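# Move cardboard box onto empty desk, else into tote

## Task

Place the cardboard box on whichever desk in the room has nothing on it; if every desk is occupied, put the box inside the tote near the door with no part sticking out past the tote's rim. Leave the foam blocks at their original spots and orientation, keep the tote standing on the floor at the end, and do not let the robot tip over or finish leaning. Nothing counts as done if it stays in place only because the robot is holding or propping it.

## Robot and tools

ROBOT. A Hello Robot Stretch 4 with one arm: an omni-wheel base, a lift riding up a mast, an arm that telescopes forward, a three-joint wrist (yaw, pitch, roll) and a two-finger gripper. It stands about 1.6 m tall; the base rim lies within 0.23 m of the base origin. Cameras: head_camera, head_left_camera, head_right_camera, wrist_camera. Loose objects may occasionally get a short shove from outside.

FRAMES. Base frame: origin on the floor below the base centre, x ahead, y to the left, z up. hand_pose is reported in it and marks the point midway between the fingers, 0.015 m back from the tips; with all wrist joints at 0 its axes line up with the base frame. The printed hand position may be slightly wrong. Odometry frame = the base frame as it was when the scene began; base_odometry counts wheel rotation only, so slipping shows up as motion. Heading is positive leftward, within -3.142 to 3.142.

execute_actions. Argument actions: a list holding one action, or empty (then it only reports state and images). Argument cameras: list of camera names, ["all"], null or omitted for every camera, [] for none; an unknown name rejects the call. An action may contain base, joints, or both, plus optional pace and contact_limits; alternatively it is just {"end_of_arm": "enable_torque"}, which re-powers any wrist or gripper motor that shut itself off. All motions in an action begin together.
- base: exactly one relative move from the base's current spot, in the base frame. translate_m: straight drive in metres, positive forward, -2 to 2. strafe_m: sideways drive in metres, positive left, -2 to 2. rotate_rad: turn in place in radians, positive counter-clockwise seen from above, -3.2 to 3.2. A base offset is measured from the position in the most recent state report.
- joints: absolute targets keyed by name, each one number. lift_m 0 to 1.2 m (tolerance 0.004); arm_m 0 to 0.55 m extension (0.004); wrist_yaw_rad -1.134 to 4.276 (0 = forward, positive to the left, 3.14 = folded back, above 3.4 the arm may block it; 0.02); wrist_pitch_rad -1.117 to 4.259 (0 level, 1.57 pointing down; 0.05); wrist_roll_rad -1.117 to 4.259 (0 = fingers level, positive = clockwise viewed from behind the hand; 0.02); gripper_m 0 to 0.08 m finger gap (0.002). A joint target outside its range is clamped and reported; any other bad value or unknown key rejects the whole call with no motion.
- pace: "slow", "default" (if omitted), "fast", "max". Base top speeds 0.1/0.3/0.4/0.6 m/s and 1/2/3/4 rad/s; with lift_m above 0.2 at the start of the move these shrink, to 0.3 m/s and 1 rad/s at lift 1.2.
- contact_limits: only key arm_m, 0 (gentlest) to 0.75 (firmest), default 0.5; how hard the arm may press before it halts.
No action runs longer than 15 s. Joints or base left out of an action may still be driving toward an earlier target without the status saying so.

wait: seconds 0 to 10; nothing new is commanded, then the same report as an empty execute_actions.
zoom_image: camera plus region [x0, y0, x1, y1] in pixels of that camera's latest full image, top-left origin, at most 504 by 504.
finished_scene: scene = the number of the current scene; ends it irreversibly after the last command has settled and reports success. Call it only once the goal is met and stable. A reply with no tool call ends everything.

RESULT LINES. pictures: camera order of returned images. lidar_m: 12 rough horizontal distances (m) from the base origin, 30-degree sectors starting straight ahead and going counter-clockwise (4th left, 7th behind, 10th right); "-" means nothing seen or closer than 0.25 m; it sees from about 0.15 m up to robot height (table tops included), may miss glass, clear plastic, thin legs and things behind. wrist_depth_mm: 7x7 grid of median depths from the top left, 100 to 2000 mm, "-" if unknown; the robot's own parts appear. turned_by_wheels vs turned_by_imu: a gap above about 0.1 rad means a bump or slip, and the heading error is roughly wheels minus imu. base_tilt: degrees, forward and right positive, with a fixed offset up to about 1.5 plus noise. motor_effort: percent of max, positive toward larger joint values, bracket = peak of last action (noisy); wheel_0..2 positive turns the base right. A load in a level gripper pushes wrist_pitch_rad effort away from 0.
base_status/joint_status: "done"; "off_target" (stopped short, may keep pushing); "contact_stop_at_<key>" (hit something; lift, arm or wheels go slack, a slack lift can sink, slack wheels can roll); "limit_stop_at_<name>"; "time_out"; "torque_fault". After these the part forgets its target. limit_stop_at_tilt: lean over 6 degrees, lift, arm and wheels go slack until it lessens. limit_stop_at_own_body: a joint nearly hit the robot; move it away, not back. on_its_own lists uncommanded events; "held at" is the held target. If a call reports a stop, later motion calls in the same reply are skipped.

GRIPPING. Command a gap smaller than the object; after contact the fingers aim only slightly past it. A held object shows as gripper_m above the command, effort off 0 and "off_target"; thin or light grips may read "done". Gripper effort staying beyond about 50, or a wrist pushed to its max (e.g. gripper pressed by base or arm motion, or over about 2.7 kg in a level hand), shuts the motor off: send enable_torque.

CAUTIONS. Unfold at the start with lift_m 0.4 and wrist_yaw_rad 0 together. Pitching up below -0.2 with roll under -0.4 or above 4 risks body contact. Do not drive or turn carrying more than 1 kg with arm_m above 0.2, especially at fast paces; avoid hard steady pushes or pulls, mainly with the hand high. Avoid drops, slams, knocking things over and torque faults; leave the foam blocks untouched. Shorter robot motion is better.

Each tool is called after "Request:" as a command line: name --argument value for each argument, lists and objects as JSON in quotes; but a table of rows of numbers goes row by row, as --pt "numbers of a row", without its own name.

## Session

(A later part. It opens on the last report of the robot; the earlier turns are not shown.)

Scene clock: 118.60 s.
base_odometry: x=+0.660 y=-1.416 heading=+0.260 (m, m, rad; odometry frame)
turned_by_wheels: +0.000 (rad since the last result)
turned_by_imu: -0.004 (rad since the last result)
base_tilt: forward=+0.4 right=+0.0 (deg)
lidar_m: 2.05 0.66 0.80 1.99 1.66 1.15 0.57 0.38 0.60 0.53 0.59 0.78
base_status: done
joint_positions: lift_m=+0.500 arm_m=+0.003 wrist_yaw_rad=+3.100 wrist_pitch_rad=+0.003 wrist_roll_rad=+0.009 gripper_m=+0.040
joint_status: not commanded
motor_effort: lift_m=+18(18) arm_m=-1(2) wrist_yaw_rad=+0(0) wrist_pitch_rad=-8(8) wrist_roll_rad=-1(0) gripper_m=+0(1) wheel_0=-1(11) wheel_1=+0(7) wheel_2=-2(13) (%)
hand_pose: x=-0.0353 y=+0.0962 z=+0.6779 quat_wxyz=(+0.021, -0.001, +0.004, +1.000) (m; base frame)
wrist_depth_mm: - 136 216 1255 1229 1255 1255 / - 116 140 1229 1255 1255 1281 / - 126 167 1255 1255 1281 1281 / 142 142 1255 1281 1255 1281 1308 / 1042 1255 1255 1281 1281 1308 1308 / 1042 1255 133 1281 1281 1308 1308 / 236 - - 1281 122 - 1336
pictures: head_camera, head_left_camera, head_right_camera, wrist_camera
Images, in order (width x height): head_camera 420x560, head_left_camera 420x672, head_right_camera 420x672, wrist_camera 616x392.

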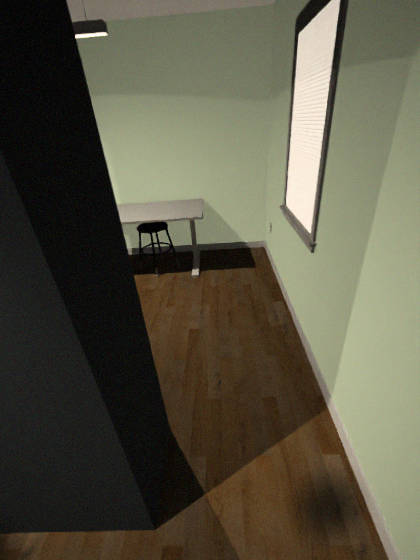

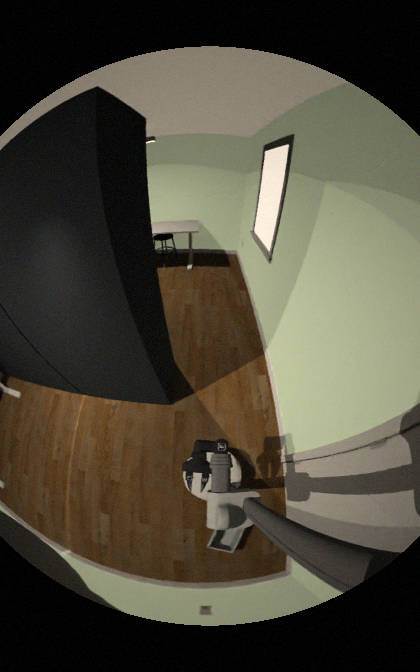

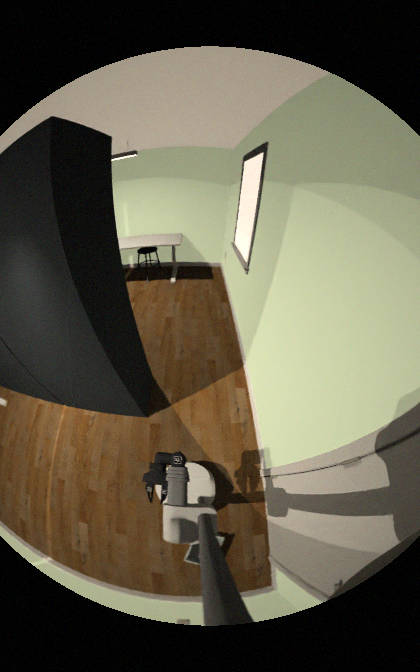

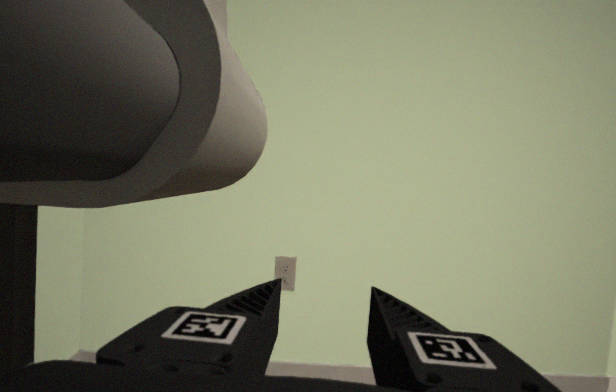

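Request:
execute_actions --actions '[{"base":{"translate_m":0.14}}]' --cameras '[]'

Request:
execute_actions --actions '[{"base":{"strafe_m":0.75}}]' --cameras '[]'

Request:
execute_actions --actions '[{"base":{"translate_m":-0.4}}]' --cameras '[]'

Request:
execute_actions --actions '[{"base":{"rotate_rad":1.49},"joints":{"lift_m":0.95}}]'

Scene clock: 135.40 s.
base_odometry: x=+0.796 y=-1.380 heading=+0.260 (m, m, rad; odometry frame)
turned_by_wheels: +0.000 (rad since the last result)
turned_by_imu: +0.002 (rad since the last result)
base_tilt: forward=+0.4 right=-0.1 (deg)
lidar_m: 2.00 0.55 0.60 1.53 1.86 1.34 0.60 0.56 0.59 0.55 0.58 0.81
base_status: done
joint_positions: lift_m=+0.500 arm_m=+0.003 wrist_yaw_rad=+3.100 wrist_pitch_rad=+0.003 wrist_roll_rad=+0.009 gripper_m=+0.040
joint_status: not commanded
motor_effort: lift_m=+18(18) arm_m=-2(2) wrist_yaw_rad=+0(1) wrist_pitch_rad=-8(9) wrist_roll_rad=-1(1) gripper_m=+1(1) wheel_0=+2(9) wheel_1=+0(7) wheel_2=-1(10) (%)
hand_pose: x=-0.0353 y=+0.0962 z=+0.6779 quat_wxyz=(+0.021, -0.001, +0.004, +1.000) (m; base frame)
wrist_depth_mm: - 136 216 1397 1397 1397 1397 / - 116 140 1366 1397 1397 1430 / - 126 167 1397 1397 1430 1430 / 142 142 1397 1397 1430 1430 1430 / 991 1397 1430 1397 1430 1464 1430 / 991 1397 133 1430 1430 1430 1464 / 235 - - 1430 122 - 1464
pictures: none
No camera images: the call's "cameras" was empty. Leave "cameras" out to get every camera's image.

Scene clock: 139.23 s.
base_odometry: x=+0.603 y=-0.655 heading=+0.260 (m, m, rad; odometry frame)
turned_by_wheels: +0.000 (rad since the last result)
turned_by_imu: +0.002 (rad since the last result)
base_tilt: forward=+0.4 right=+0.1 (deg)
lidar_m: 0.39 0.40 0.56 1.44 1.61 1.35 1.26 1.03 0.95 1.30 1.34 0.41
base_status: done
joint_positions: lift_m=+0.500 arm_m=+0.003 wrist_yaw_rad=+3.100 wrist_pitch_rad=+0.003 wrist_roll_rad=+0.009 gripper_m=+0.040
joint_status: not commanded
motor_effort: lift_m=+18(18) arm_m=-2(2) wrist_yaw_rad=+0(1) wrist_pitch_rad=-7(8) wrist_roll_rad=-1(1) gripper_m=+1(0) wheel_0=+0(10) wheel_1=-1(13) wheel_2=+0(0) (%)
hand_pose: x=-0.0353 y=+0.0962 z=+0.6779 quat_wxyz=(+0.021, -0.001, +0.004, +1.000) (m; base frame)
wrist_depth_mm: - 136 216 1397 1397 1397 1430 / - 116 140 1430 1430 1430 1430 / - 126 167 1430 1430 1464 1464 / 142 142 1397 1430 1464 1464 1464 / 1397 1430 1430 1430 1464 1464 1499 / 1397 1430 133 1464 1430 1499 1499 / 236 - - 1464 122 - 1499
pictures: none
No camera images: the call's "cameras" was empty. Leave "cameras" out to get every camera's image.

Scene clock: 142.03 s.
base_odometry: x=+0.217 y=-0.758 heading=+0.259 (m, m, rad; odometry frame)
turned_by_wheels: +0.000 (rad since the last result)
turned_by_imu: +0.000 (rad since the last result)
base_tilt: forward=+0.3 right=+0.0 (deg)
lidar_m: 0.77 0.80 1.12 1.55 1.30 0.95 0.88 0.90 0.79 0.80 1.35 0.85
base_status: done
joint_positions: lift_m=+0.500 arm_m=+0.003 wrist_yaw_rad=+3.100 wrist_pitch_rad=+0.003 wrist_roll_rad=+0.009 gripper_m=+0.040
joint_status: not commanded
motor_effort: lift_m=+18(18) arm_m=-2(2) wrist_yaw_rad=+0(0) wrist_pitch_rad=-6(7) wrist_roll_rad=+0(1) gripper_m=-1(1) wheel_0=-3(11) wheel_1=+0(6) wheel_2=+0(10) (%)
hand_pose: x=-0.0353 y=+0.0962 z=+0.6779 quat_wxyz=(+0.021, -0.001, +0.004, +1.000) (m; base frame)
wrist_depth_mm: - 136 216 991 1008 1025 1042 / - 116 140 1008 1008 1025 1042 / - 126 167 1008 1042 1025 1042 / 142 142 1008 1025 1025 1042 1042 / 1008 1008 1025 1042 1060 1060 1060 / 1025 1025 133 1060 1042 1078 1078 / 235 - - 1042 122 - 1078
pictures: none
No camera images: the call's "cameras" was empty. Leave "cameras" out to get every camera's image.

Scene clock: 144.80 s.
base_odometry: x=+0.217 y=-0.758 heading=+1.749 (m, m, rad; odometry frame)
turned_by_wheels: +1.490 (rad since the last result)
turned_by_imu: +1.514 (rad since the last result)
base_tilt: forward=+0.3 right=+0.0 (deg)
lidar_m: 1.52 1.45 0.91 0.84 0.88 0.80 0.82 1.34 0.87 0.79 0.78 1.04
base_status: done
joint_positions: lift_m=+0.950 arm_m=+0.003 wrist_yaw_rad=+3.100 wrist_pitch_rad=+0.003 wrist_roll_rad=+0.009 gripper_m=+0.040
joint_status: all done
motor_effort: lift_m=+24(27) arm_m=-2(2) wrist_yaw_rad=+0(0) wrist_pitch_rad=-9(7) wrist_roll_rad=+0(0) gripper_m=+1(1) wheel_0=-3(4) wheel_1=+0(7) wheel_2=-3(9) (%)
hand_pose: x=-0.0353 y=+0.0962 z=+1.1274 quat_wxyz=(+0.021, -0.001, +0.004, +1.000) (m; base frame)
wrist_depth_mm: - 136 216 1430 1464 1499 1060 / - 116 140 1464 1537 1464 1042 / - 126 167 1430 1537 1430 1042 / 142 142 1464 1499 1537 1430 1025 / 1430 1430 1499 1499 1576 1366 1008 / 1397 1430 133 1537 1499 1336 991 / 236 - - 1537 122 - 976
pictures: head_camera, head_left_camera, head_right_camera, wrist_camera
Images, in order (width x height): head_camera 420x560, head_left_camera 420x672, head_right_camera 420x672, wrist_camera 616x392.

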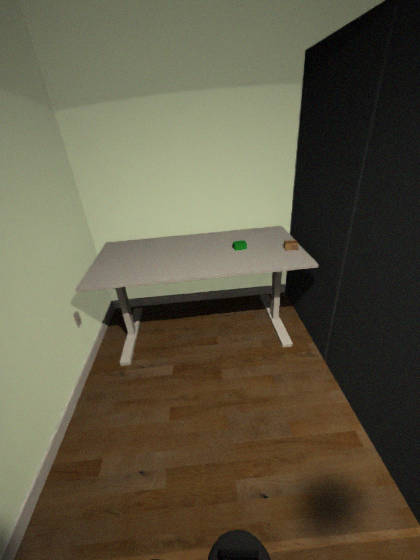

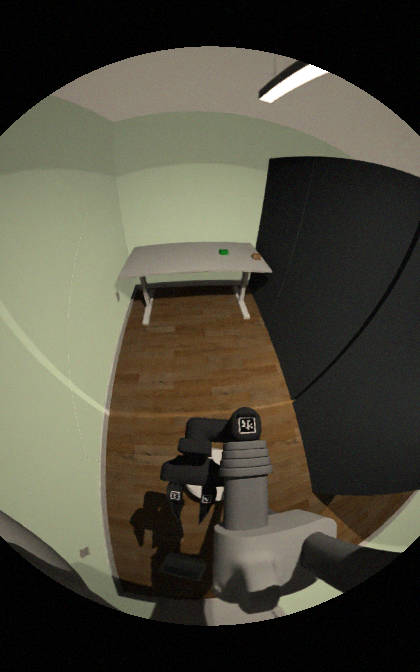

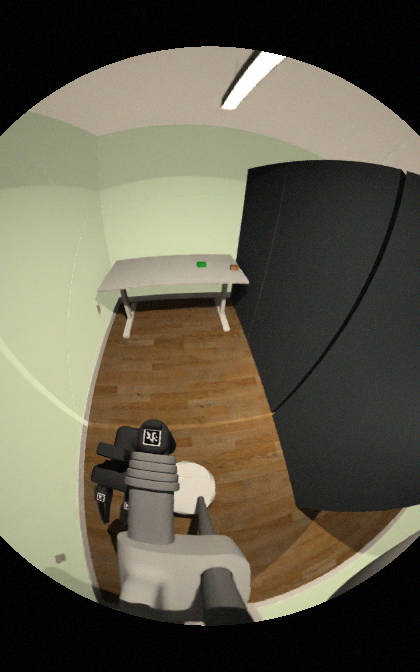

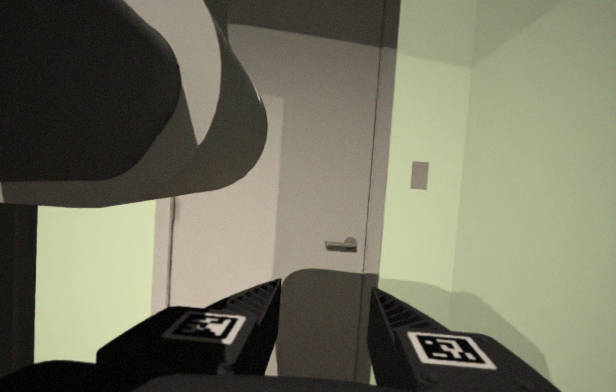

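Request:
execute_actions --actions '[{"base":{"strafe_m":-0.42},"joints":{"lift_m":1.0,"wrist_yaw_rad":0,"gripper_m":0.08,"wrist_pitch_rad":0.6}}]' --cameras '[]'

Request:
execute_actions --actions '[{"base":{"translate_m":0.85}}]'

Scene clock: 155.37 s.
base_odometry: x=+0.630 y=-0.684 heading=+1.749 (m, m, rad; odometry frame)
turned_by_wheels: +0.000 (rad since the last result)
turned_by_imu: +0.002 (rad since the last result)
base_tilt: forward=+0.4 right=-0.1 (deg)
lidar_m: 1.10 1.64 1.40 1.26 1.29 0.92 1.25 1.30 0.42 0.36 0.37 0.50
base_status: done
joint_positions: lift_m=+1.000 arm_m=+0.003 wrist_yaw_rad=+0.000 wrist_pitch_rad=+0.602 wrist_roll_rad=+0.009 gripper_m=+0.080
joint_status: all done
motor_effort: lift_m=+23(30) arm_m=-2(2) wrist_yaw_rad=-1(7) wrist_pitch_rad=-5(7) wrist_roll_rad=-1(0) gripper_m=+0(4) wheel_0=+1(11) wheel_1=+1(12) wheel_2=+0(1) (%)
hand_pose: x=+0.3488 y=-0.0873 z=+1.0575 quat_wxyz=(+0.955, +0.004, +0.297, -0.001) (m; base frame)
wrist_depth_mm: 1756 1808 1808 1921 1025 569 404 / 1863 - - - 1042 564 407 / - - - - 1025 564 410 / 1921 1921 1863 1983 1042 569 410 / 1576 1618 1576 1618 1042 569 407 / 1366 778 151 1397 1060 504 404 / - - 668 1255 1060 108 -
pictures: none
No camera images: the call's "cameras" was empty. Leave "cameras" out to get every camera's image.

Scene clock: 159.67 s.
base_odometry: x=+0.479 y=+0.153 heading=+1.749 (m, m, rad; odometry frame)
turned_by_wheels: +0.000 (rad since the last result)
turned_by_imu: +0.004 (rad since the last result)
base_tilt: forward=+0.4 right=+0.0 (deg)
lidar_m: 0.75 0.80 0.99 1.37 1.39 1.72 2.11 0.51 0.31 0.27 0.29 0.38
base_status: done
joint_positions: lift_m=+1.000 arm_m=+0.003 wrist_yaw_rad=+0.000 wrist_pitch_rad=+0.602 wrist_roll_rad=+0.009 gripper_m=+0.080
joint_status: not commanded
motor_effort: lift_m=+23(24) arm_m=-2(2) wrist_yaw_rad=-1(2) wrist_pitch_rad=-6(6) wrist_roll_rad=-1(1) gripper_m=+1(1) wheel_0=+3(8) wheel_1=+2(6) wheel_2=+1(11) (%)
hand_pose: x=+0.3488 y=-0.0874 z=+1.0575 quat_wxyz=(+0.955, +0.004, +0.297, -0.001) (m; base frame)
wrist_depth_mm: 1229 1255 1281 1281 683 377 278 / 1205 1229 1229 1336 691 379 278 / 917 917 946 931 699 379 279 / 741 750 759 798 699 382 279 / 1618 1618 1618 1576 699 379 279 / 1366 768 151 1366 699 336 279 / - - 668 1229 699 108 -
pictures: head_camera, head_left_camera, head_right_camera, wrist_camera
Images, in order (width x height): head_camera 420x560, head_left_camera 420x672, head_right_camera 420x672, wrist_camera 616x392.

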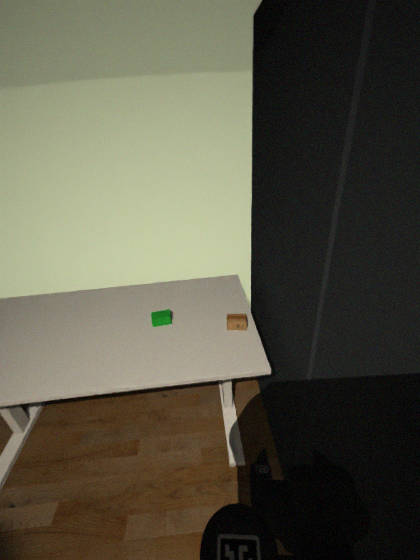

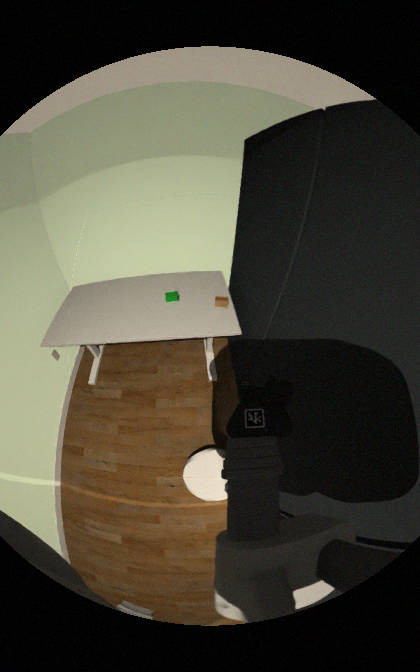

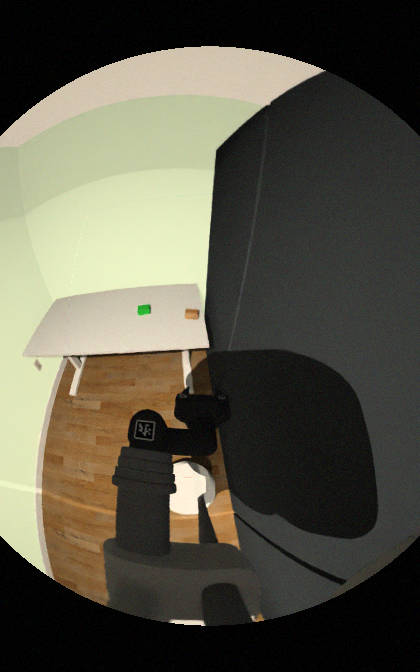

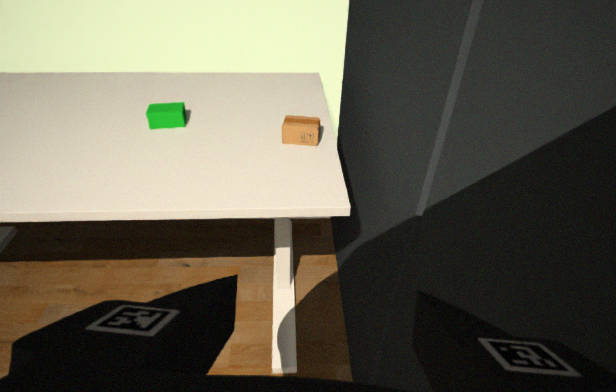

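Request:
execute_actions --actions '[{"base":{"rotate_rad":0.09},"joints":{"lift_m":1.1,"wrist_pitch_rad":1.57,"wrist_roll_rad":1.57}}]' --cameras '[]'

Request:
execute_actions --actions '[{"base":{"strafe_m":0.1}}]'

Scene clock: 179.33 s.
base_odometry: x=+0.479 y=+0.153 heading=+1.839 (m, m, rad; odometry frame)
turned_by_wheels: +0.090 (rad since the last result)
turned_by_imu: +0.092 (rad since the last result)
base_tilt: forward=+0.3 right=+0.0 (deg)
lidar_m: 0.78 0.80 1.11 1.34 1.44 1.74 2.11 0.46 0.30 0.26 0.27 0.41
base_status: done
joint_positions: lift_m=+1.100 arm_m=+0.003 wrist_yaw_rad=+0.000 wrist_pitch_rad=+1.570 wrist_roll_rad=+1.569 gripper_m=+0.080
joint_status: all done
motor_effort: lift_m=+24(29) arm_m=-2(2) wrist_yaw_rad=+0(0) wrist_pitch_rad=+1(4) wrist_roll_rad=+2(1) gripper_m=+1(1) wheel_0=-2(5) wheel_1=-2(8) wheel_2=-2(5) (%)
hand_pose: x=+0.1738 y=-0.0874 z=+1.0653 quat_wxyz=(+0.501, +0.500, +0.500, -0.499) (m; base frame)
wrist_depth_mm: 436 430 418 410 399 387 377 / 741 715 683 654 634 603 585 / 1255 1229 1229 1205 1182 1182 1160 / 1255 1229 1229 1229 991 1182 1182 / 1281 1255 1229 1229 1008 1182 384 / 1281 699 151 1229 1008 1205 1182 / - - 699 1229 1229 108 -
pictures: none
No camera images: the call's "cameras" was empty. Leave "cameras" out to get every camera's image.

Scene clock: 180.80 s.
base_odometry: x=+0.383 y=+0.126 heading=+1.839 (m, m, rad; odometry frame)
turned_by_wheels: +0.000 (rad since the last result)
turned_by_imu: +0.000 (rad since the last result)
base_tilt: forward=+0.6 right=-0.1 (deg)
lidar_m: 0.77 0.80 1.09 1.29 1.33 1.70 2.12 0.57 0.39 0.37 0.37 0.55
base_status: done
joint_positions: lift_m=+1.100 arm_m=+0.003 wrist_yaw_rad=+0.000 wrist_pitch_rad=+1.570 wrist_roll_rad=+1.569 gripper_m=+0.080
joint_status: not commanded
motor_effort: lift_m=+24(24) arm_m=-2(2) wrist_yaw_rad=+0(0) wrist_pitch_rad=+1(0) wrist_roll_rad=+1(2) gripper_m=+3(2) wheel_0=-2(13) wheel_1=+0(10) wheel_2=+0(1) (%)
hand_pose: x=+0.1738 y=-0.0874 z=+1.0653 quat_wxyz=(+0.501, +0.500, +0.500, -0.499) (m; base frame)
wrist_depth_mm: 707 691 676 661 640 627 609 / 1182 1138 1098 1042 1025 991 946 / 1255 1255 1229 1205 1182 1160 1160 / 1281 1255 1229 1229 1008 1205 1160 / 1281 1281 1229 1229 991 1205 382 / 1281 699 151 1229 1008 1182 1182 / - - 699 1255 1229 108 -
pictures: head_camera, head_left_camera, head_right_camera, wrist_camera
Images, in order (width x height): head_camera 420x560, head_left_camera 420x672, head_right_camera 420x672, wrist_camera 616x392.

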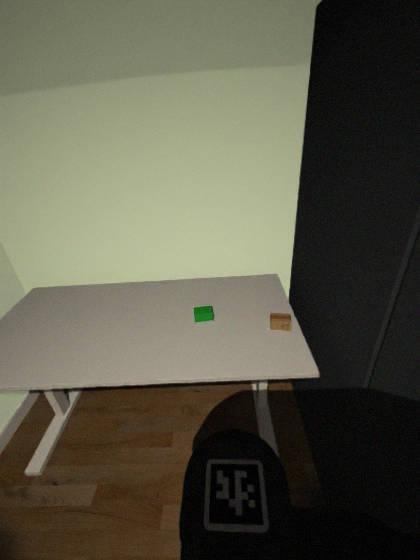

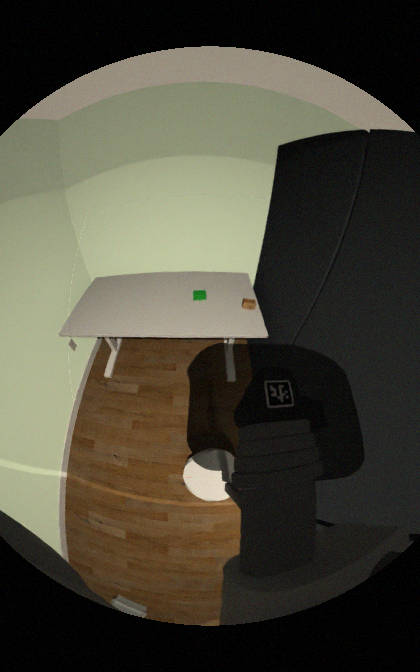

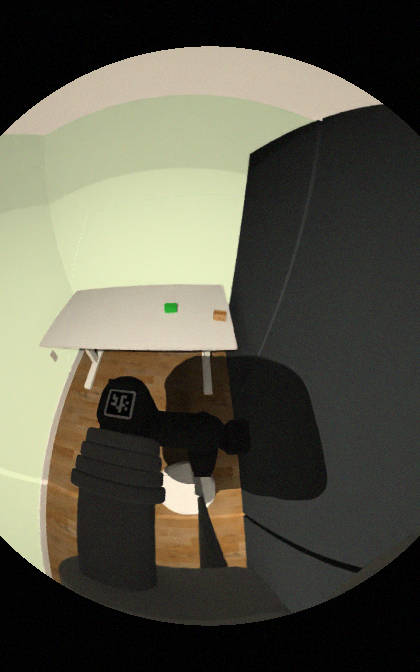

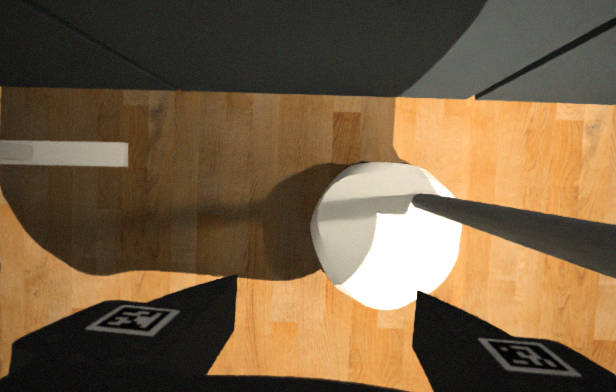

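Request:
execute_actions --actions '[{"base":{"translate_m":0.42},"joints":{"wrist_yaw_rad":1.57,"wrist_roll_rad":0,"lift_m":1.0,"arm_m":0.3}}]'

Scene clock: 203.07 s.
base_odometry: x=+0.271 y=+0.531 heading=+1.839 (m, m, rad; odometry frame)
turned_by_wheels: +0.000 (rad since the last result)
turned_by_imu: +0.003 (rad since the last result)
base_tilt: forward=+0.5 right=+0.1 (deg)
lidar_m: 0.36 0.37 0.51 1.29 1.34 1.79 2.52 0.56 0.41 0.35 0.37 0.39
base_status: done
joint_positions: lift_m=+1.000 arm_m=+0.299 wrist_yaw_rad=+1.570 wrist_pitch_rad=+1.570 wrist_roll_rad=+0.001 gripper_m=+0.080
joint_status: all done
motor_effort: lift_m=+18(23) arm_m=+6(9) wrist_yaw_rad=+2(7) wrist_pitch_rad=+1(0) wrist_roll_rad=-3(7) gripper_m=+2(2) wheel_0=+1(10) wheel_1=+0(3) wheel_2=-1(10) (%)
hand_pose: x=+0.5573 y=+0.0000 z=+0.9658 quat_wxyz=(+0.501, -0.499, +0.500, +0.500) (m; base frame)
wrist_depth_mm: 1138 1118 389 384 377 373 368 / 1160 1138 392 387 382 375 329 / 1160 917 397 389 384 377 330 / 946 931 399 392 387 379 377 / 1182 946 402 394 389 384 379 / 1160 640 151 397 392 384 382 / - - 276 399 397 108 -
pictures: head_camera, head_left_camera, head_right_camera, wrist_camera
Images, in order (width x height): head_camera 420x560, head_left_camera 420x672, head_right_camera 420x672, wrist_camera 616x392.

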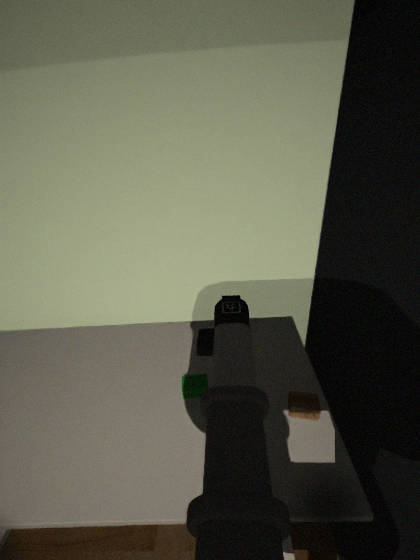

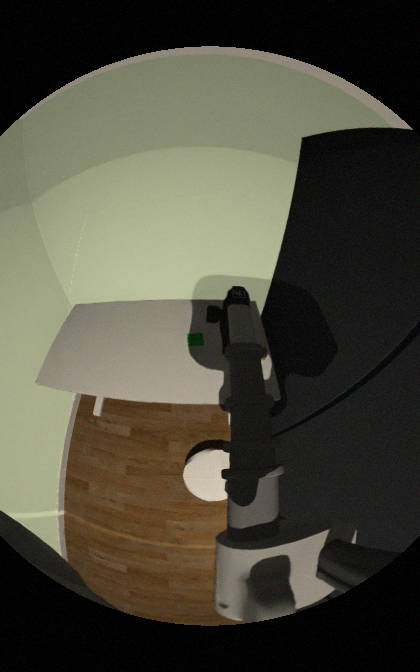

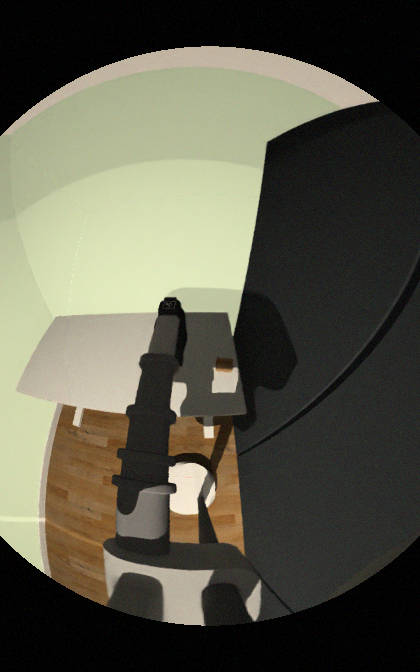

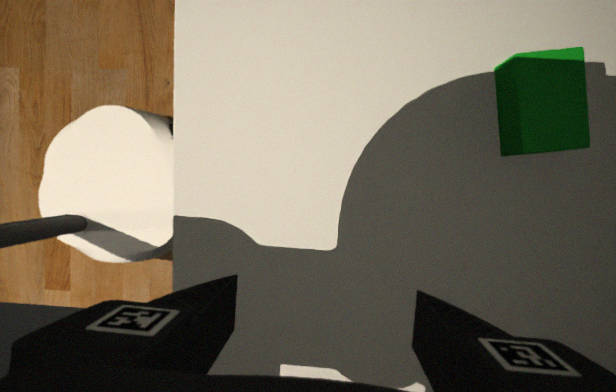

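Request:
execute_actions --actions '[{"base":{"strafe_m":-0.06},"joints":{"wrist_yaw_rad":1.85}}]' --cameras '[]'

Request:
execute_actions --actions '[{"base":{"rotate_rad":-0.3},"joints":{"arm_m":0.45}}]'

Scene clock: 225.17 s.
base_odometry: x=+0.329 y=+0.547 heading=+1.839 (m, m, rad; odometry frame)
turned_by_wheels: +0.000 (rad since the last result)
turned_by_imu: +0.001 (rad since the last result)
base_tilt: forward=+0.4 right=+0.1 (deg)
lidar_m: 0.36 0.37 0.52 1.31 1.41 1.89 1.46 0.47 0.35 0.30 0.30 0.38
base_status: done
joint_positions: lift_m=+1.000 arm_m=+0.299 wrist_yaw_rad=+1.850 wrist_pitch_rad=+1.570 wrist_roll_rad=+0.000 gripper_m=+0.080
joint_status: all done
motor_effort: lift_m=+18(18) arm_m=+6(6) wrist_yaw_rad=+1(5) wrist_pitch_rad=+0(1) wrist_roll_rad=-2(2) gripper_m=+1(1) wheel_0=+0(9) wheel_1=-1(8) wheel_2=+0(1) (%)
hand_pose: x=+0.5539 y=+0.0242 z=+0.9658 quat_wxyz=(+0.426, -0.564, +0.426, +0.565) (m; base frame)
wrist_depth_mm: 1160 1138 1118 384 377 373 368 / 1160 904 394 389 382 377 370 / 931 931 397 389 384 379 338 / 1160 931 399 392 387 382 377 / 946 1098 402 397 389 384 379 / 715 270 151 397 394 384 382 / - - 274 402 397 108 -
pictures: none
No camera images: the call's "cameras" was empty. Leave "cameras" out to get every camera's image.

Scene clock: 226.67 s.
base_odometry: x=+0.329 y=+0.547 heading=+1.539 (m, m, rad; odometry frame)
turned_by_wheels: -0.300 (rad since the last result)
turned_by_imu: -0.304 (rad since the last result)
base_tilt: forward=+0.4 right=+0.0 (deg)
lidar_m: 0.36 0.37 0.41 0.68 1.36 1.53 2.11 0.78 0.40 0.31 0.30 0.36
base_status: done
joint_positions: lift_m=+1.000 arm_m=+0.449 wrist_yaw_rad=+1.850 wrist_pitch_rad=+1.570 wrist_roll_rad=+0.000 gripper_m=+0.080
joint_status: all done
motor_effort: lift_m=+18(18) arm_m=+6(5) wrist_yaw_rad=+0(1) wrist_pitch_rad=+0(1) wrist_roll_rad=-1(1) gripper_m=+2(0) wheel_0=+0(4) wheel_1=+0(4) wheel_2=+1(8) (%)
hand_pose: x=+0.7039 y=+0.0242 z=+0.9658 quat_wxyz=(+0.426, -0.564, +0.426, +0.565) (m; base frame)
wrist_depth_mm: 1160 394 389 384 379 373 368 / 931 399 392 387 382 375 373 / 946 402 394 389 382 379 373 / 1182 404 399 343 384 382 377 / 917 407 399 394 389 384 377 / 569 366 151 521 492 496 539 / - - 259 410 379 109 -
pictures: head_camera, head_left_camera, head_right_camera, wrist_camera
Images, in order (width x height): head_camera 420x560, head_left_camera 420x672, head_right_camera 420x672, wrist_camera 616x392.

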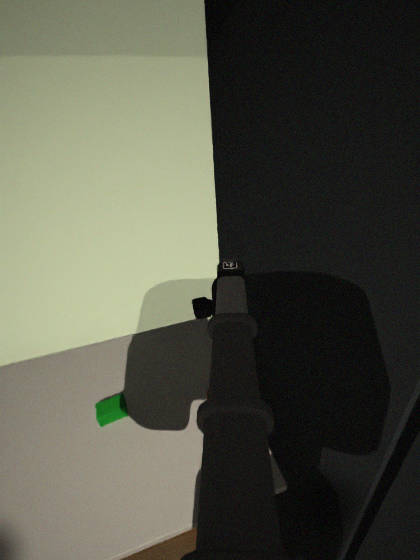

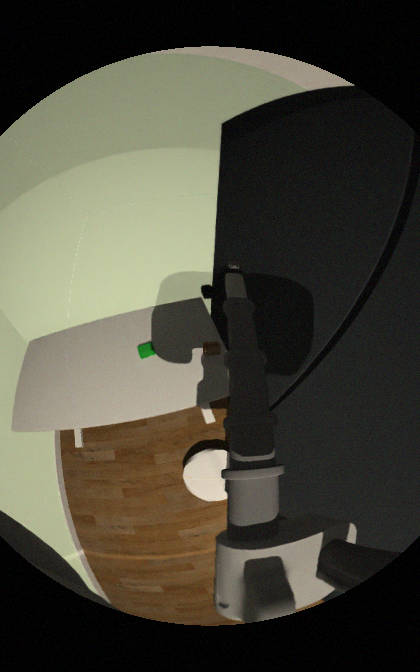

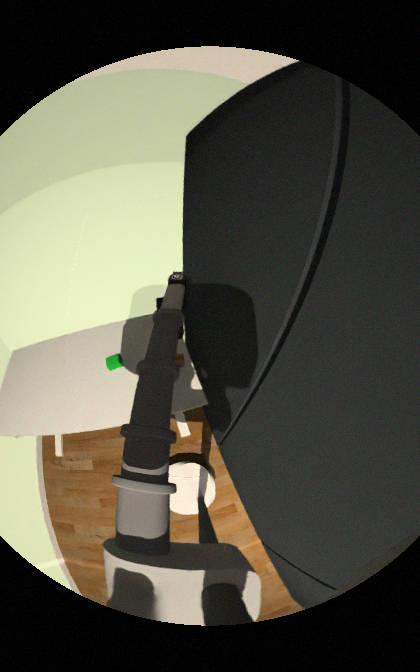

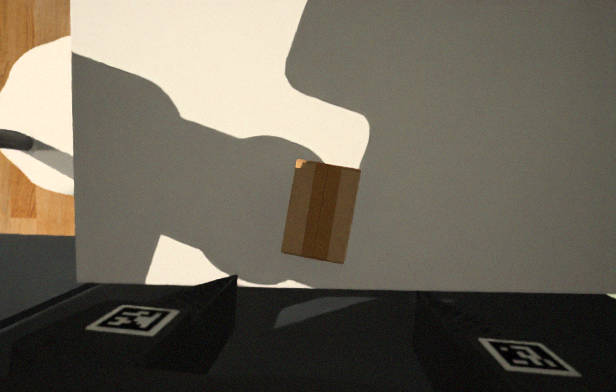

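Request:
execute_actions --actions '[{"base":{"rotate_rad":0.045},"joints":{"arm_m":0.435,"wrist_yaw_rad":1.64,"lift_m":0.93},"pace":"slow"}]' --cameras '["wrist_camera"]'

Scene clock: 243.43 s.
base_odometry: x=+0.329 y=+0.547 heading=+1.583 (m, m, rad; odometry frame)
turned_by_wheels: +0.045 (rad since the last result)
turned_by_imu: +0.047 (rad since the last result)
base_tilt: forward=+0.4 right=+0.1 (deg)
lidar_m: 0.36 0.36 0.41 0.75 1.36 1.56 2.55 0.71 0.37 0.31 0.30 0.35
base_status: done
joint_positions: lift_m=+0.930 arm_m=+0.436 wrist_yaw_rad=+1.640 wrist_pitch_rad=+1.570 wrist_roll_rad=+0.000 gripper_m=+0.080
joint_status: all done
motor_effort: lift_m=+17(17) arm_m=-7(8) wrist_yaw_rad=-1(5) wrist_pitch_rad=+0(1) wrist_roll_rad=-1(1) gripper_m=+2(2) wheel_0=-2(3) wheel_1=-1(5) wheel_2=-2(5) (%)
hand_pose: x=+0.6942 y=+0.0062 z=+0.8958 quat_wxyz=(+0.482, -0.517, +0.482, +0.517) (m; base frame)
wrist_depth_mm: 329 325 320 315 310 306 301 / 330 327 322 317 314 309 304 / 334 329 324 319 315 310 306 / 338 332 327 272 317 314 309 / 340 334 329 274 319 315 310 / 732 234 151 327 322 317 436 / - - 239 452 397 108 -
pictures: wrist_camera
Images, in order (width x height): wrist_camera 616x392.

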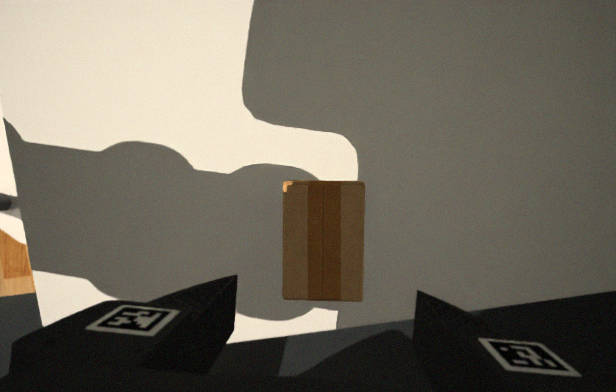

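Request:
execute_actions --actions '[{"joints":{"lift_m":0.86},"pace":"slow"}]' --cameras '["wrist_camera","head_left_camera"]'

Scene clock: 256.97 s.
base_odometry: x=+0.329 y=+0.547 heading=+1.583 (m, m, rad; odometry frame)
turned_by_wheels: +0.000 (rad since the last result)
turned_by_imu: +0.001 (rad since the last result)
base_tilt: forward=+0.4 right=+0.0 (deg)
lidar_m: 0.36 0.35 0.41 0.72 1.34 1.56 2.56 0.70 0.36 0.30 0.30 0.36
base_status: not commanded
joint_positions: lift_m=+0.860 arm_m=+0.436 wrist_yaw_rad=+1.640 wrist_pitch_rad=+1.570 wrist_roll_rad=+0.000 gripper_m=+0.080
joint_status: all done
motor_effort: lift_m=+17(18) arm_m=-6(6) wrist_yaw_rad=-1(2) wrist_pitch_rad=+0(1) wrist_roll_rad=-1(2) gripper_m=+1(0) wheel_0=-2(2) wheel_1=-1(1) wheel_2=-2(2) (%)
hand_pose: x=+0.6942 y=+0.0062 z=+0.8258 quat_wxyz=(+0.482, -0.517, +0.482, +0.517) (m; base frame)
wrist_depth_mm: 258 254 250 246 243 239 237 / 259 256 253 248 245 241 238 / 262 257 254 250 247 243 240 / 264 259 255 203 248 244 242 / 266 262 257 203 249 246 244 / 267 197 151 205 204 248 246 / - - 203 258 254 108 -
pictures: head_left_camera, wrist_camera
Images, in order (width x height): head_left_camera 420x672, wrist_camera 616x392.

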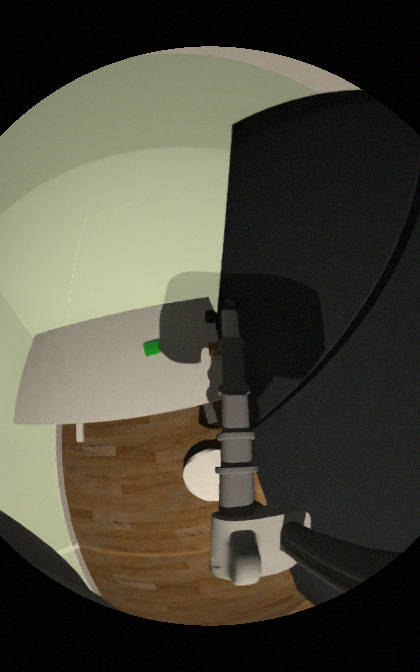

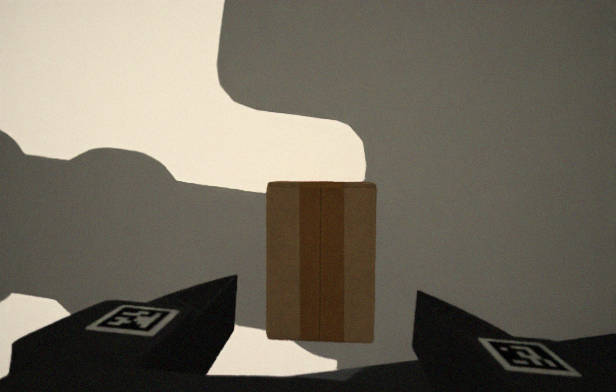

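Request:
execute_actions --actions '[{"joints":{"lift_m":0.775},"pace":"slow"}]' --cameras '["wrist_camera"]'

Request:
execute_actions --actions '[{"joints":{"gripper_m":0.045}}]' --cameras '["wrist_camera"]'

Scene clock: 266.43 s.
base_odometry: x=+0.329 y=+0.547 heading=+1.583 (m, m, rad; odometry frame)
turned_by_wheels: +0.000 (rad since the last result)
turned_by_imu: +0.001 (rad since the last result)
base_tilt: forward=+0.5 right=+0.0 (deg)
lidar_m: 0.38 0.37 0.43 0.70 1.36 1.56 2.53 0.72 0.39 0.31 0.31 0.36
base_status: not commanded
joint_positions: lift_m=+0.775 arm_m=+0.436 wrist_yaw_rad=+1.640 wrist_pitch_rad=+1.570 wrist_roll_rad=+0.000 gripper_m=+0.080
joint_status: all done
motor_effort: lift_m=+18(16) arm_m=-6(6) wrist_yaw_rad=-1(2) wrist_pitch_rad=-2(1) wrist_roll_rad=-1(1) gripper_m=+1(1) wheel_0=-2(2) wheel_1=-1(1) wheel_2=-2(2) (%)
hand_pose: x=+0.6942 y=+0.0062 z=+0.7408 quat_wxyz=(+0.482, -0.517, +0.482, +0.517) (m; base frame)
wrist_depth_mm: 170 167 165 163 160 158 156 / 171 169 167 164 162 159 158 / 173 170 167 165 163 160 159 / 174 171 168 117 140 162 160 / 176 173 170 117 116 163 161 / 177 153 120 118 117 163 163 / - - 120 119 118 108 -
pictures: wrist_camera
Images, in order (width x height): wrist_camera 616x392.

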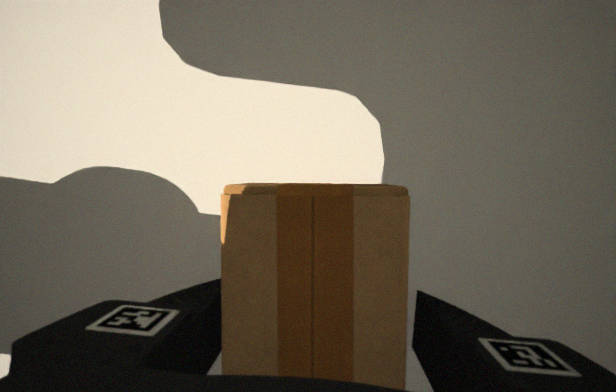

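Scene clock: 267.43 s.
base_odometry: x=+0.329 y=+0.547 heading=+1.583 (m, m, rad; odometry frame)
turned_by_wheels: +0.000 (rad since the last result)
turned_by_imu: +0.000 (rad since the last result)
base_tilt: forward=+0.4 right=+0.2 (deg)
lidar_m: 0.37 0.36 0.41 0.75 1.36 1.56 2.55 0.70 0.37 0.32 0.31 0.36
base_status: not commanded
joint_positions: lift_m=+0.775 arm_m=+0.436 wrist_yaw_rad=+1.640 wrist_pitch_rad=+1.570 wrist_roll_rad=+0.000 gripper_m=+0.060
joint_status: gripper_m off_target (ended at +0.060, target +0.045)
on_its_own: gripper_m is held at +0.055, not at your +0.045, by its contact guard: the fingers met something
motor_effort: lift_m=+17(16) arm_m=-6(6) wrist_yaw_rad=-1(2) wrist_pitch_rad=+0(1) wrist_roll_rad=-2(1) gripper_m=-38(39) wheel_0=-2(2) wheel_1=-1(1) wheel_2=-2(2) (%)
hand_pose: x=+0.6942 y=+0.0062 z=+0.7408 quat_wxyz=(+0.483, -0.517, +0.482, +0.517) (m; base frame)
wrist_depth_mm: 170 167 165 163 160 158 156 / 171 169 167 164 161 159 158 / 173 170 167 165 163 160 159 / 174 172 169 117 145 162 160 / 176 173 170 117 116 163 161 / 177 173 120 118 117 163 162 / 179 - 120 119 117 - -
pictures: wrist_camera
Images, in order (width x height): wrist_camera 616x392.

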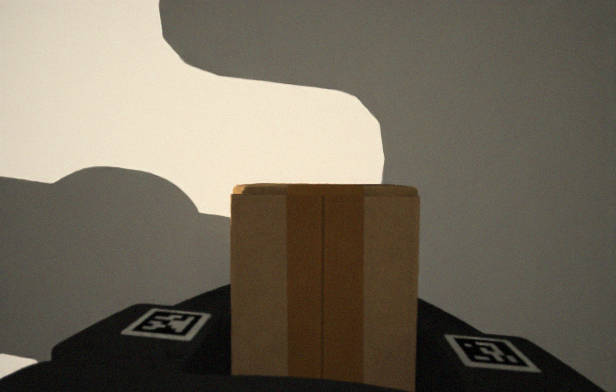

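Gripped. Lift.

Request:
execute_actions --actions '[{"joints":{"lift_m":0.88},"pace":"slow"}]' --cameras '["wrist_camera"]'

Request:
execute_actions --actions '[{"base":{"rotate_rad":0.25},"joints":{"arm_m":0.0,"lift_m":0.9}}]'

Scene clock: 273.30 s.
base_odometry: x=+0.329 y=+0.547 heading=+1.583 (m, m, rad; odometry frame)
turned_by_wheels: +0.000 (rad since the last result)
turned_by_imu: +0.001 (rad since the last result)
base_tilt: forward=+0.5 right=+0.1 (deg)
lidar_m: 0.38 0.36 0.42 0.73 1.35 1.57 2.55 0.70 0.38 0.31 0.31 0.36
base_status: not commanded
joint_positions: lift_m=+0.880 arm_m=+0.436 wrist_yaw_rad=+1.640 wrist_pitch_rad=+1.570 wrist_roll_rad=+0.000 gripper_m=+0.060
joint_status: all done
on_its_own: gripper_m is held at +0.055, not at your +0.045, by its contact guard: the fingers met something
motor_effort: lift_m=+24(22) arm_m=-6(6) wrist_yaw_rad=-1(2) wrist_pitch_rad=-1(1) wrist_roll_rad=-1(1) gripper_m=-38(40) wheel_0=-2(2) wheel_1=-1(1) wheel_2=-2(2) (%)
hand_pose: x=+0.6942 y=+0.0062 z=+0.8452 quat_wxyz=(+0.483, -0.517, +0.482, +0.517) (m; base frame)
wrist_depth_mm: 278 273 270 266 262 257 255 / 279 274 271 267 263 259 256 / 281 277 274 268 265 262 258 / 285 281 276 117 145 263 260 / 286 282 277 117 116 265 262 / 290 282 119 118 117 267 264 / 293 - 120 119 117 - 384
pictures: wrist_camera
Images, in order (width x height): wrist_camera 616x392.

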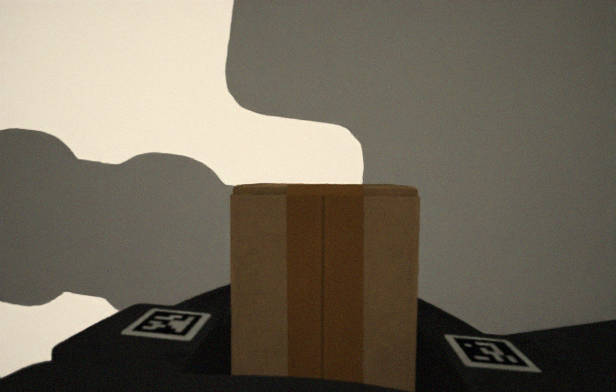

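Scene clock: 275.67 s.
base_odometry: x=+0.329 y=+0.547 heading=+1.833 (m, m, rad; odometry frame)
turned_by_wheels: +0.249 (rad since the last result)
turned_by_imu: +0.254 (rad since the last result)
base_tilt: forward=+0.4 right=+0.1 (deg)
lidar_m: 0.36 0.39 0.52 1.31 1.38 1.87 1.50 0.49 0.32 0.31 0.33 0.41
base_status: done
joint_positions: lift_m=+0.900 arm_m=+0.003 wrist_yaw_rad=+1.640 wrist_pitch_rad=+1.570 wrist_roll_rad=+0.000 gripper_m=+0.060
joint_status: all done
joint sent to its limit — the command would take arm_m past its lower limit, so that joint was sent only as far as its limit.
on_its_own: gripper_m is held at +0.055, not at your +0.045, by its contact guard: the fingers met something
motor_effort: lift_m=+24(26) arm_m=-6(9) wrist_yaw_rad=-1(2) wrist_pitch_rad=+1(1) wrist_roll_rad=-1(2) gripper_m=-38(37) wheel_0=-3(9) wheel_1=-2(9) wheel_2=-1(8) (%)
hand_pose: x=+0.2615 y=+0.0062 z=+0.8653 quat_wxyz=(+0.483, -0.517, +0.482, +0.517) (m; base frame)
wrist_depth_mm: 1025 1042 1008 991 976 960 276 / 1060 1025 1025 1008 991 976 277 / 1042 1042 809 1008 991 991 279 / 1078 820 820 117 145 991 282 / 496 768 820 117 116 306 285 / 854 1008 119 118 117 289 286 / 715 - 120 119 117 - 286
pictures: head_camera, head_left_camera, head_right_camera, wrist_camera
Images, in order (width x height): head_camera 420x560, head_left_camera 420x672, head_right_camera 420x672, wrist_camera 616x392.

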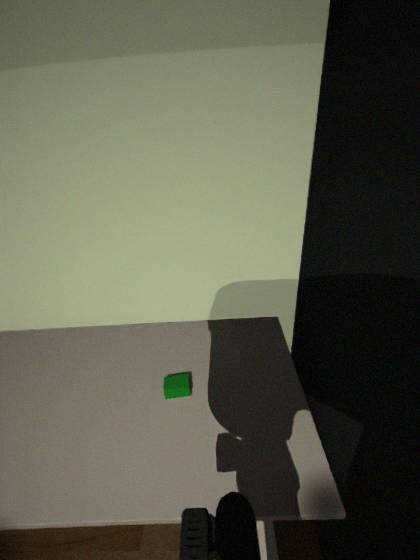

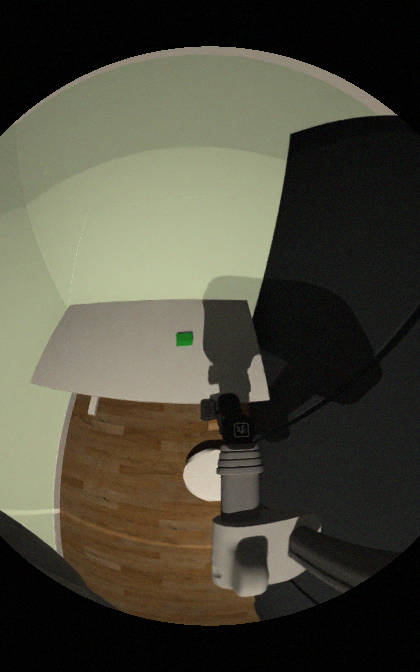

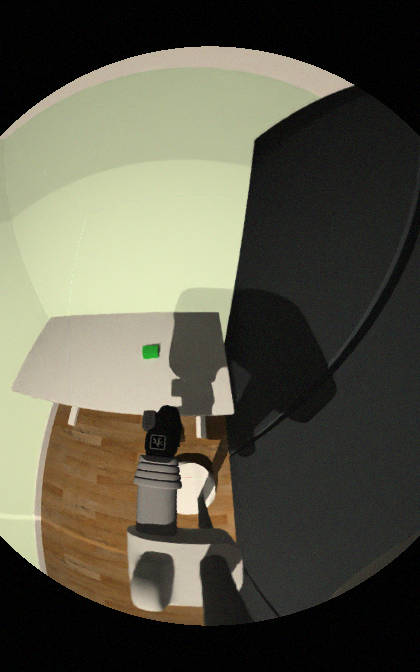

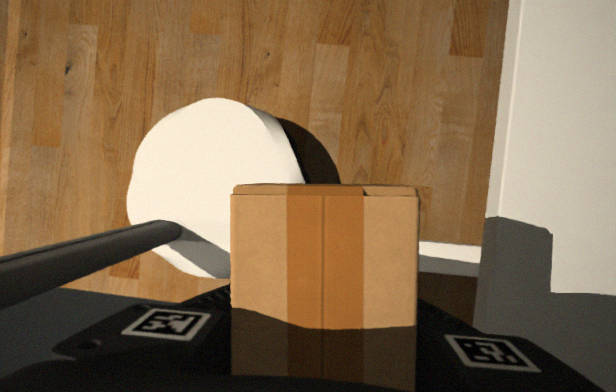

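Request:
execute_actions --actions '[{"base":{"strafe_m":0.06}}]' --cameras '[]'

Request:
execute_actions --actions '[{"base":{"translate_m":-1.2}}]' --cameras '[]'

Scene clock: 286.87 s.
base_odometry: x=+0.271 y=+0.532 heading=+1.833 (m, m, rad; odometry frame)
turned_by_wheels: +0.000 (rad since the last result)
turned_by_imu: +0.001 (rad since the last result)
base_tilt: forward=+0.4 right=+0.0 (deg)
lidar_m: 0.37 0.37 0.48 1.29 1.35 1.75 2.54 0.57 0.40 0.35 0.39 0.41
base_status: done
joint_positions: lift_m=+0.900 arm_m=+0.003 wrist_yaw_rad=+1.640 wrist_pitch_rad=+1.570 wrist_roll_rad=+0.000 gripper_m=+0.060
joint_status: not commanded
on_its_own: gripper_m is held at +0.055, not at your +0.045, by its contact guard: the fingers met something
motor_effort: lift_m=+24(24) arm_m=-6(6) wrist_yaw_rad=+0(1) wrist_pitch_rad=+0(0) wrist_roll_rad=-2(2) gripper_m=-38(37) wheel_0=-2(9) wheel_1=-1(9) wheel_2=+0(1) (%)
hand_pose: x=+0.2615 y=+0.0062 z=+0.8653 quat_wxyz=(+0.483, -0.517, +0.482, +0.517) (m; base frame)
wrist_depth_mm: 1042 1025 1008 991 991 960 276 / 1042 1042 1008 1025 991 976 277 / 1060 1042 798 1008 991 976 278 / 1060 831 809 117 145 307 282 / 492 768 831 117 116 297 283 / 991 1060 119 118 117 290 286 / 831 - 120 119 117 - 287
pictures: none
No camera images: the call's "cameras" was empty. Leave "cameras" out to get every camera's image.

Scene clock: 292.33 s.
base_odometry: x=+0.582 y=-0.627 heading=+1.832 (m, m, rad; odometry frame)
turned_by_wheels: +0.000 (rad since the last result)
turned_by_imu: -0.002 (rad since the last result)
base_tilt: forward=+0.3 right=+0.0 (deg)
lidar_m: 1.52 1.61 1.34 1.21 1.31 0.97 1.34 1.38 0.43 0.40 0.41 0.57
base_status: done
joint_positions: lift_m=+0.900 arm_m=+0.003 wrist_yaw_rad=+1.640 wrist_pitch_rad=+1.570 wrist_roll_rad=+0.000 gripper_m=+0.060
joint_status: not commanded
on_its_own: gripper_m is held at +0.055, not at your +0.045, by its contact guard: the fingers met something
motor_effort: lift_m=+23(24) arm_m=-6(6) wrist_yaw_rad=+0(0) wrist_pitch_rad=+1(1) wrist_roll_rad=-1(1) gripper_m=-37(37) wheel_0=-3(6) wheel_1=-2(6) wheel_2=+1(10) (%)
hand_pose: x=+0.2614 y=+0.0062 z=+0.8654 quat_wxyz=(+0.483, -0.517, +0.482, +0.517) (m; base frame)
wrist_depth_mm: 1042 1025 1008 991 976 976 946 / 1042 1042 1025 991 991 976 960 / 1060 1042 809 1008 1008 976 976 / 1060 831 809 117 145 976 976 / 492 759 831 117 116 991 976 / 1078 1060 119 118 117 991 991 / 1098 - 120 119 117 - 991
pictures: none
No camera images: the call's "cameras" was empty. Leave "cameras" out to get every camera's image.


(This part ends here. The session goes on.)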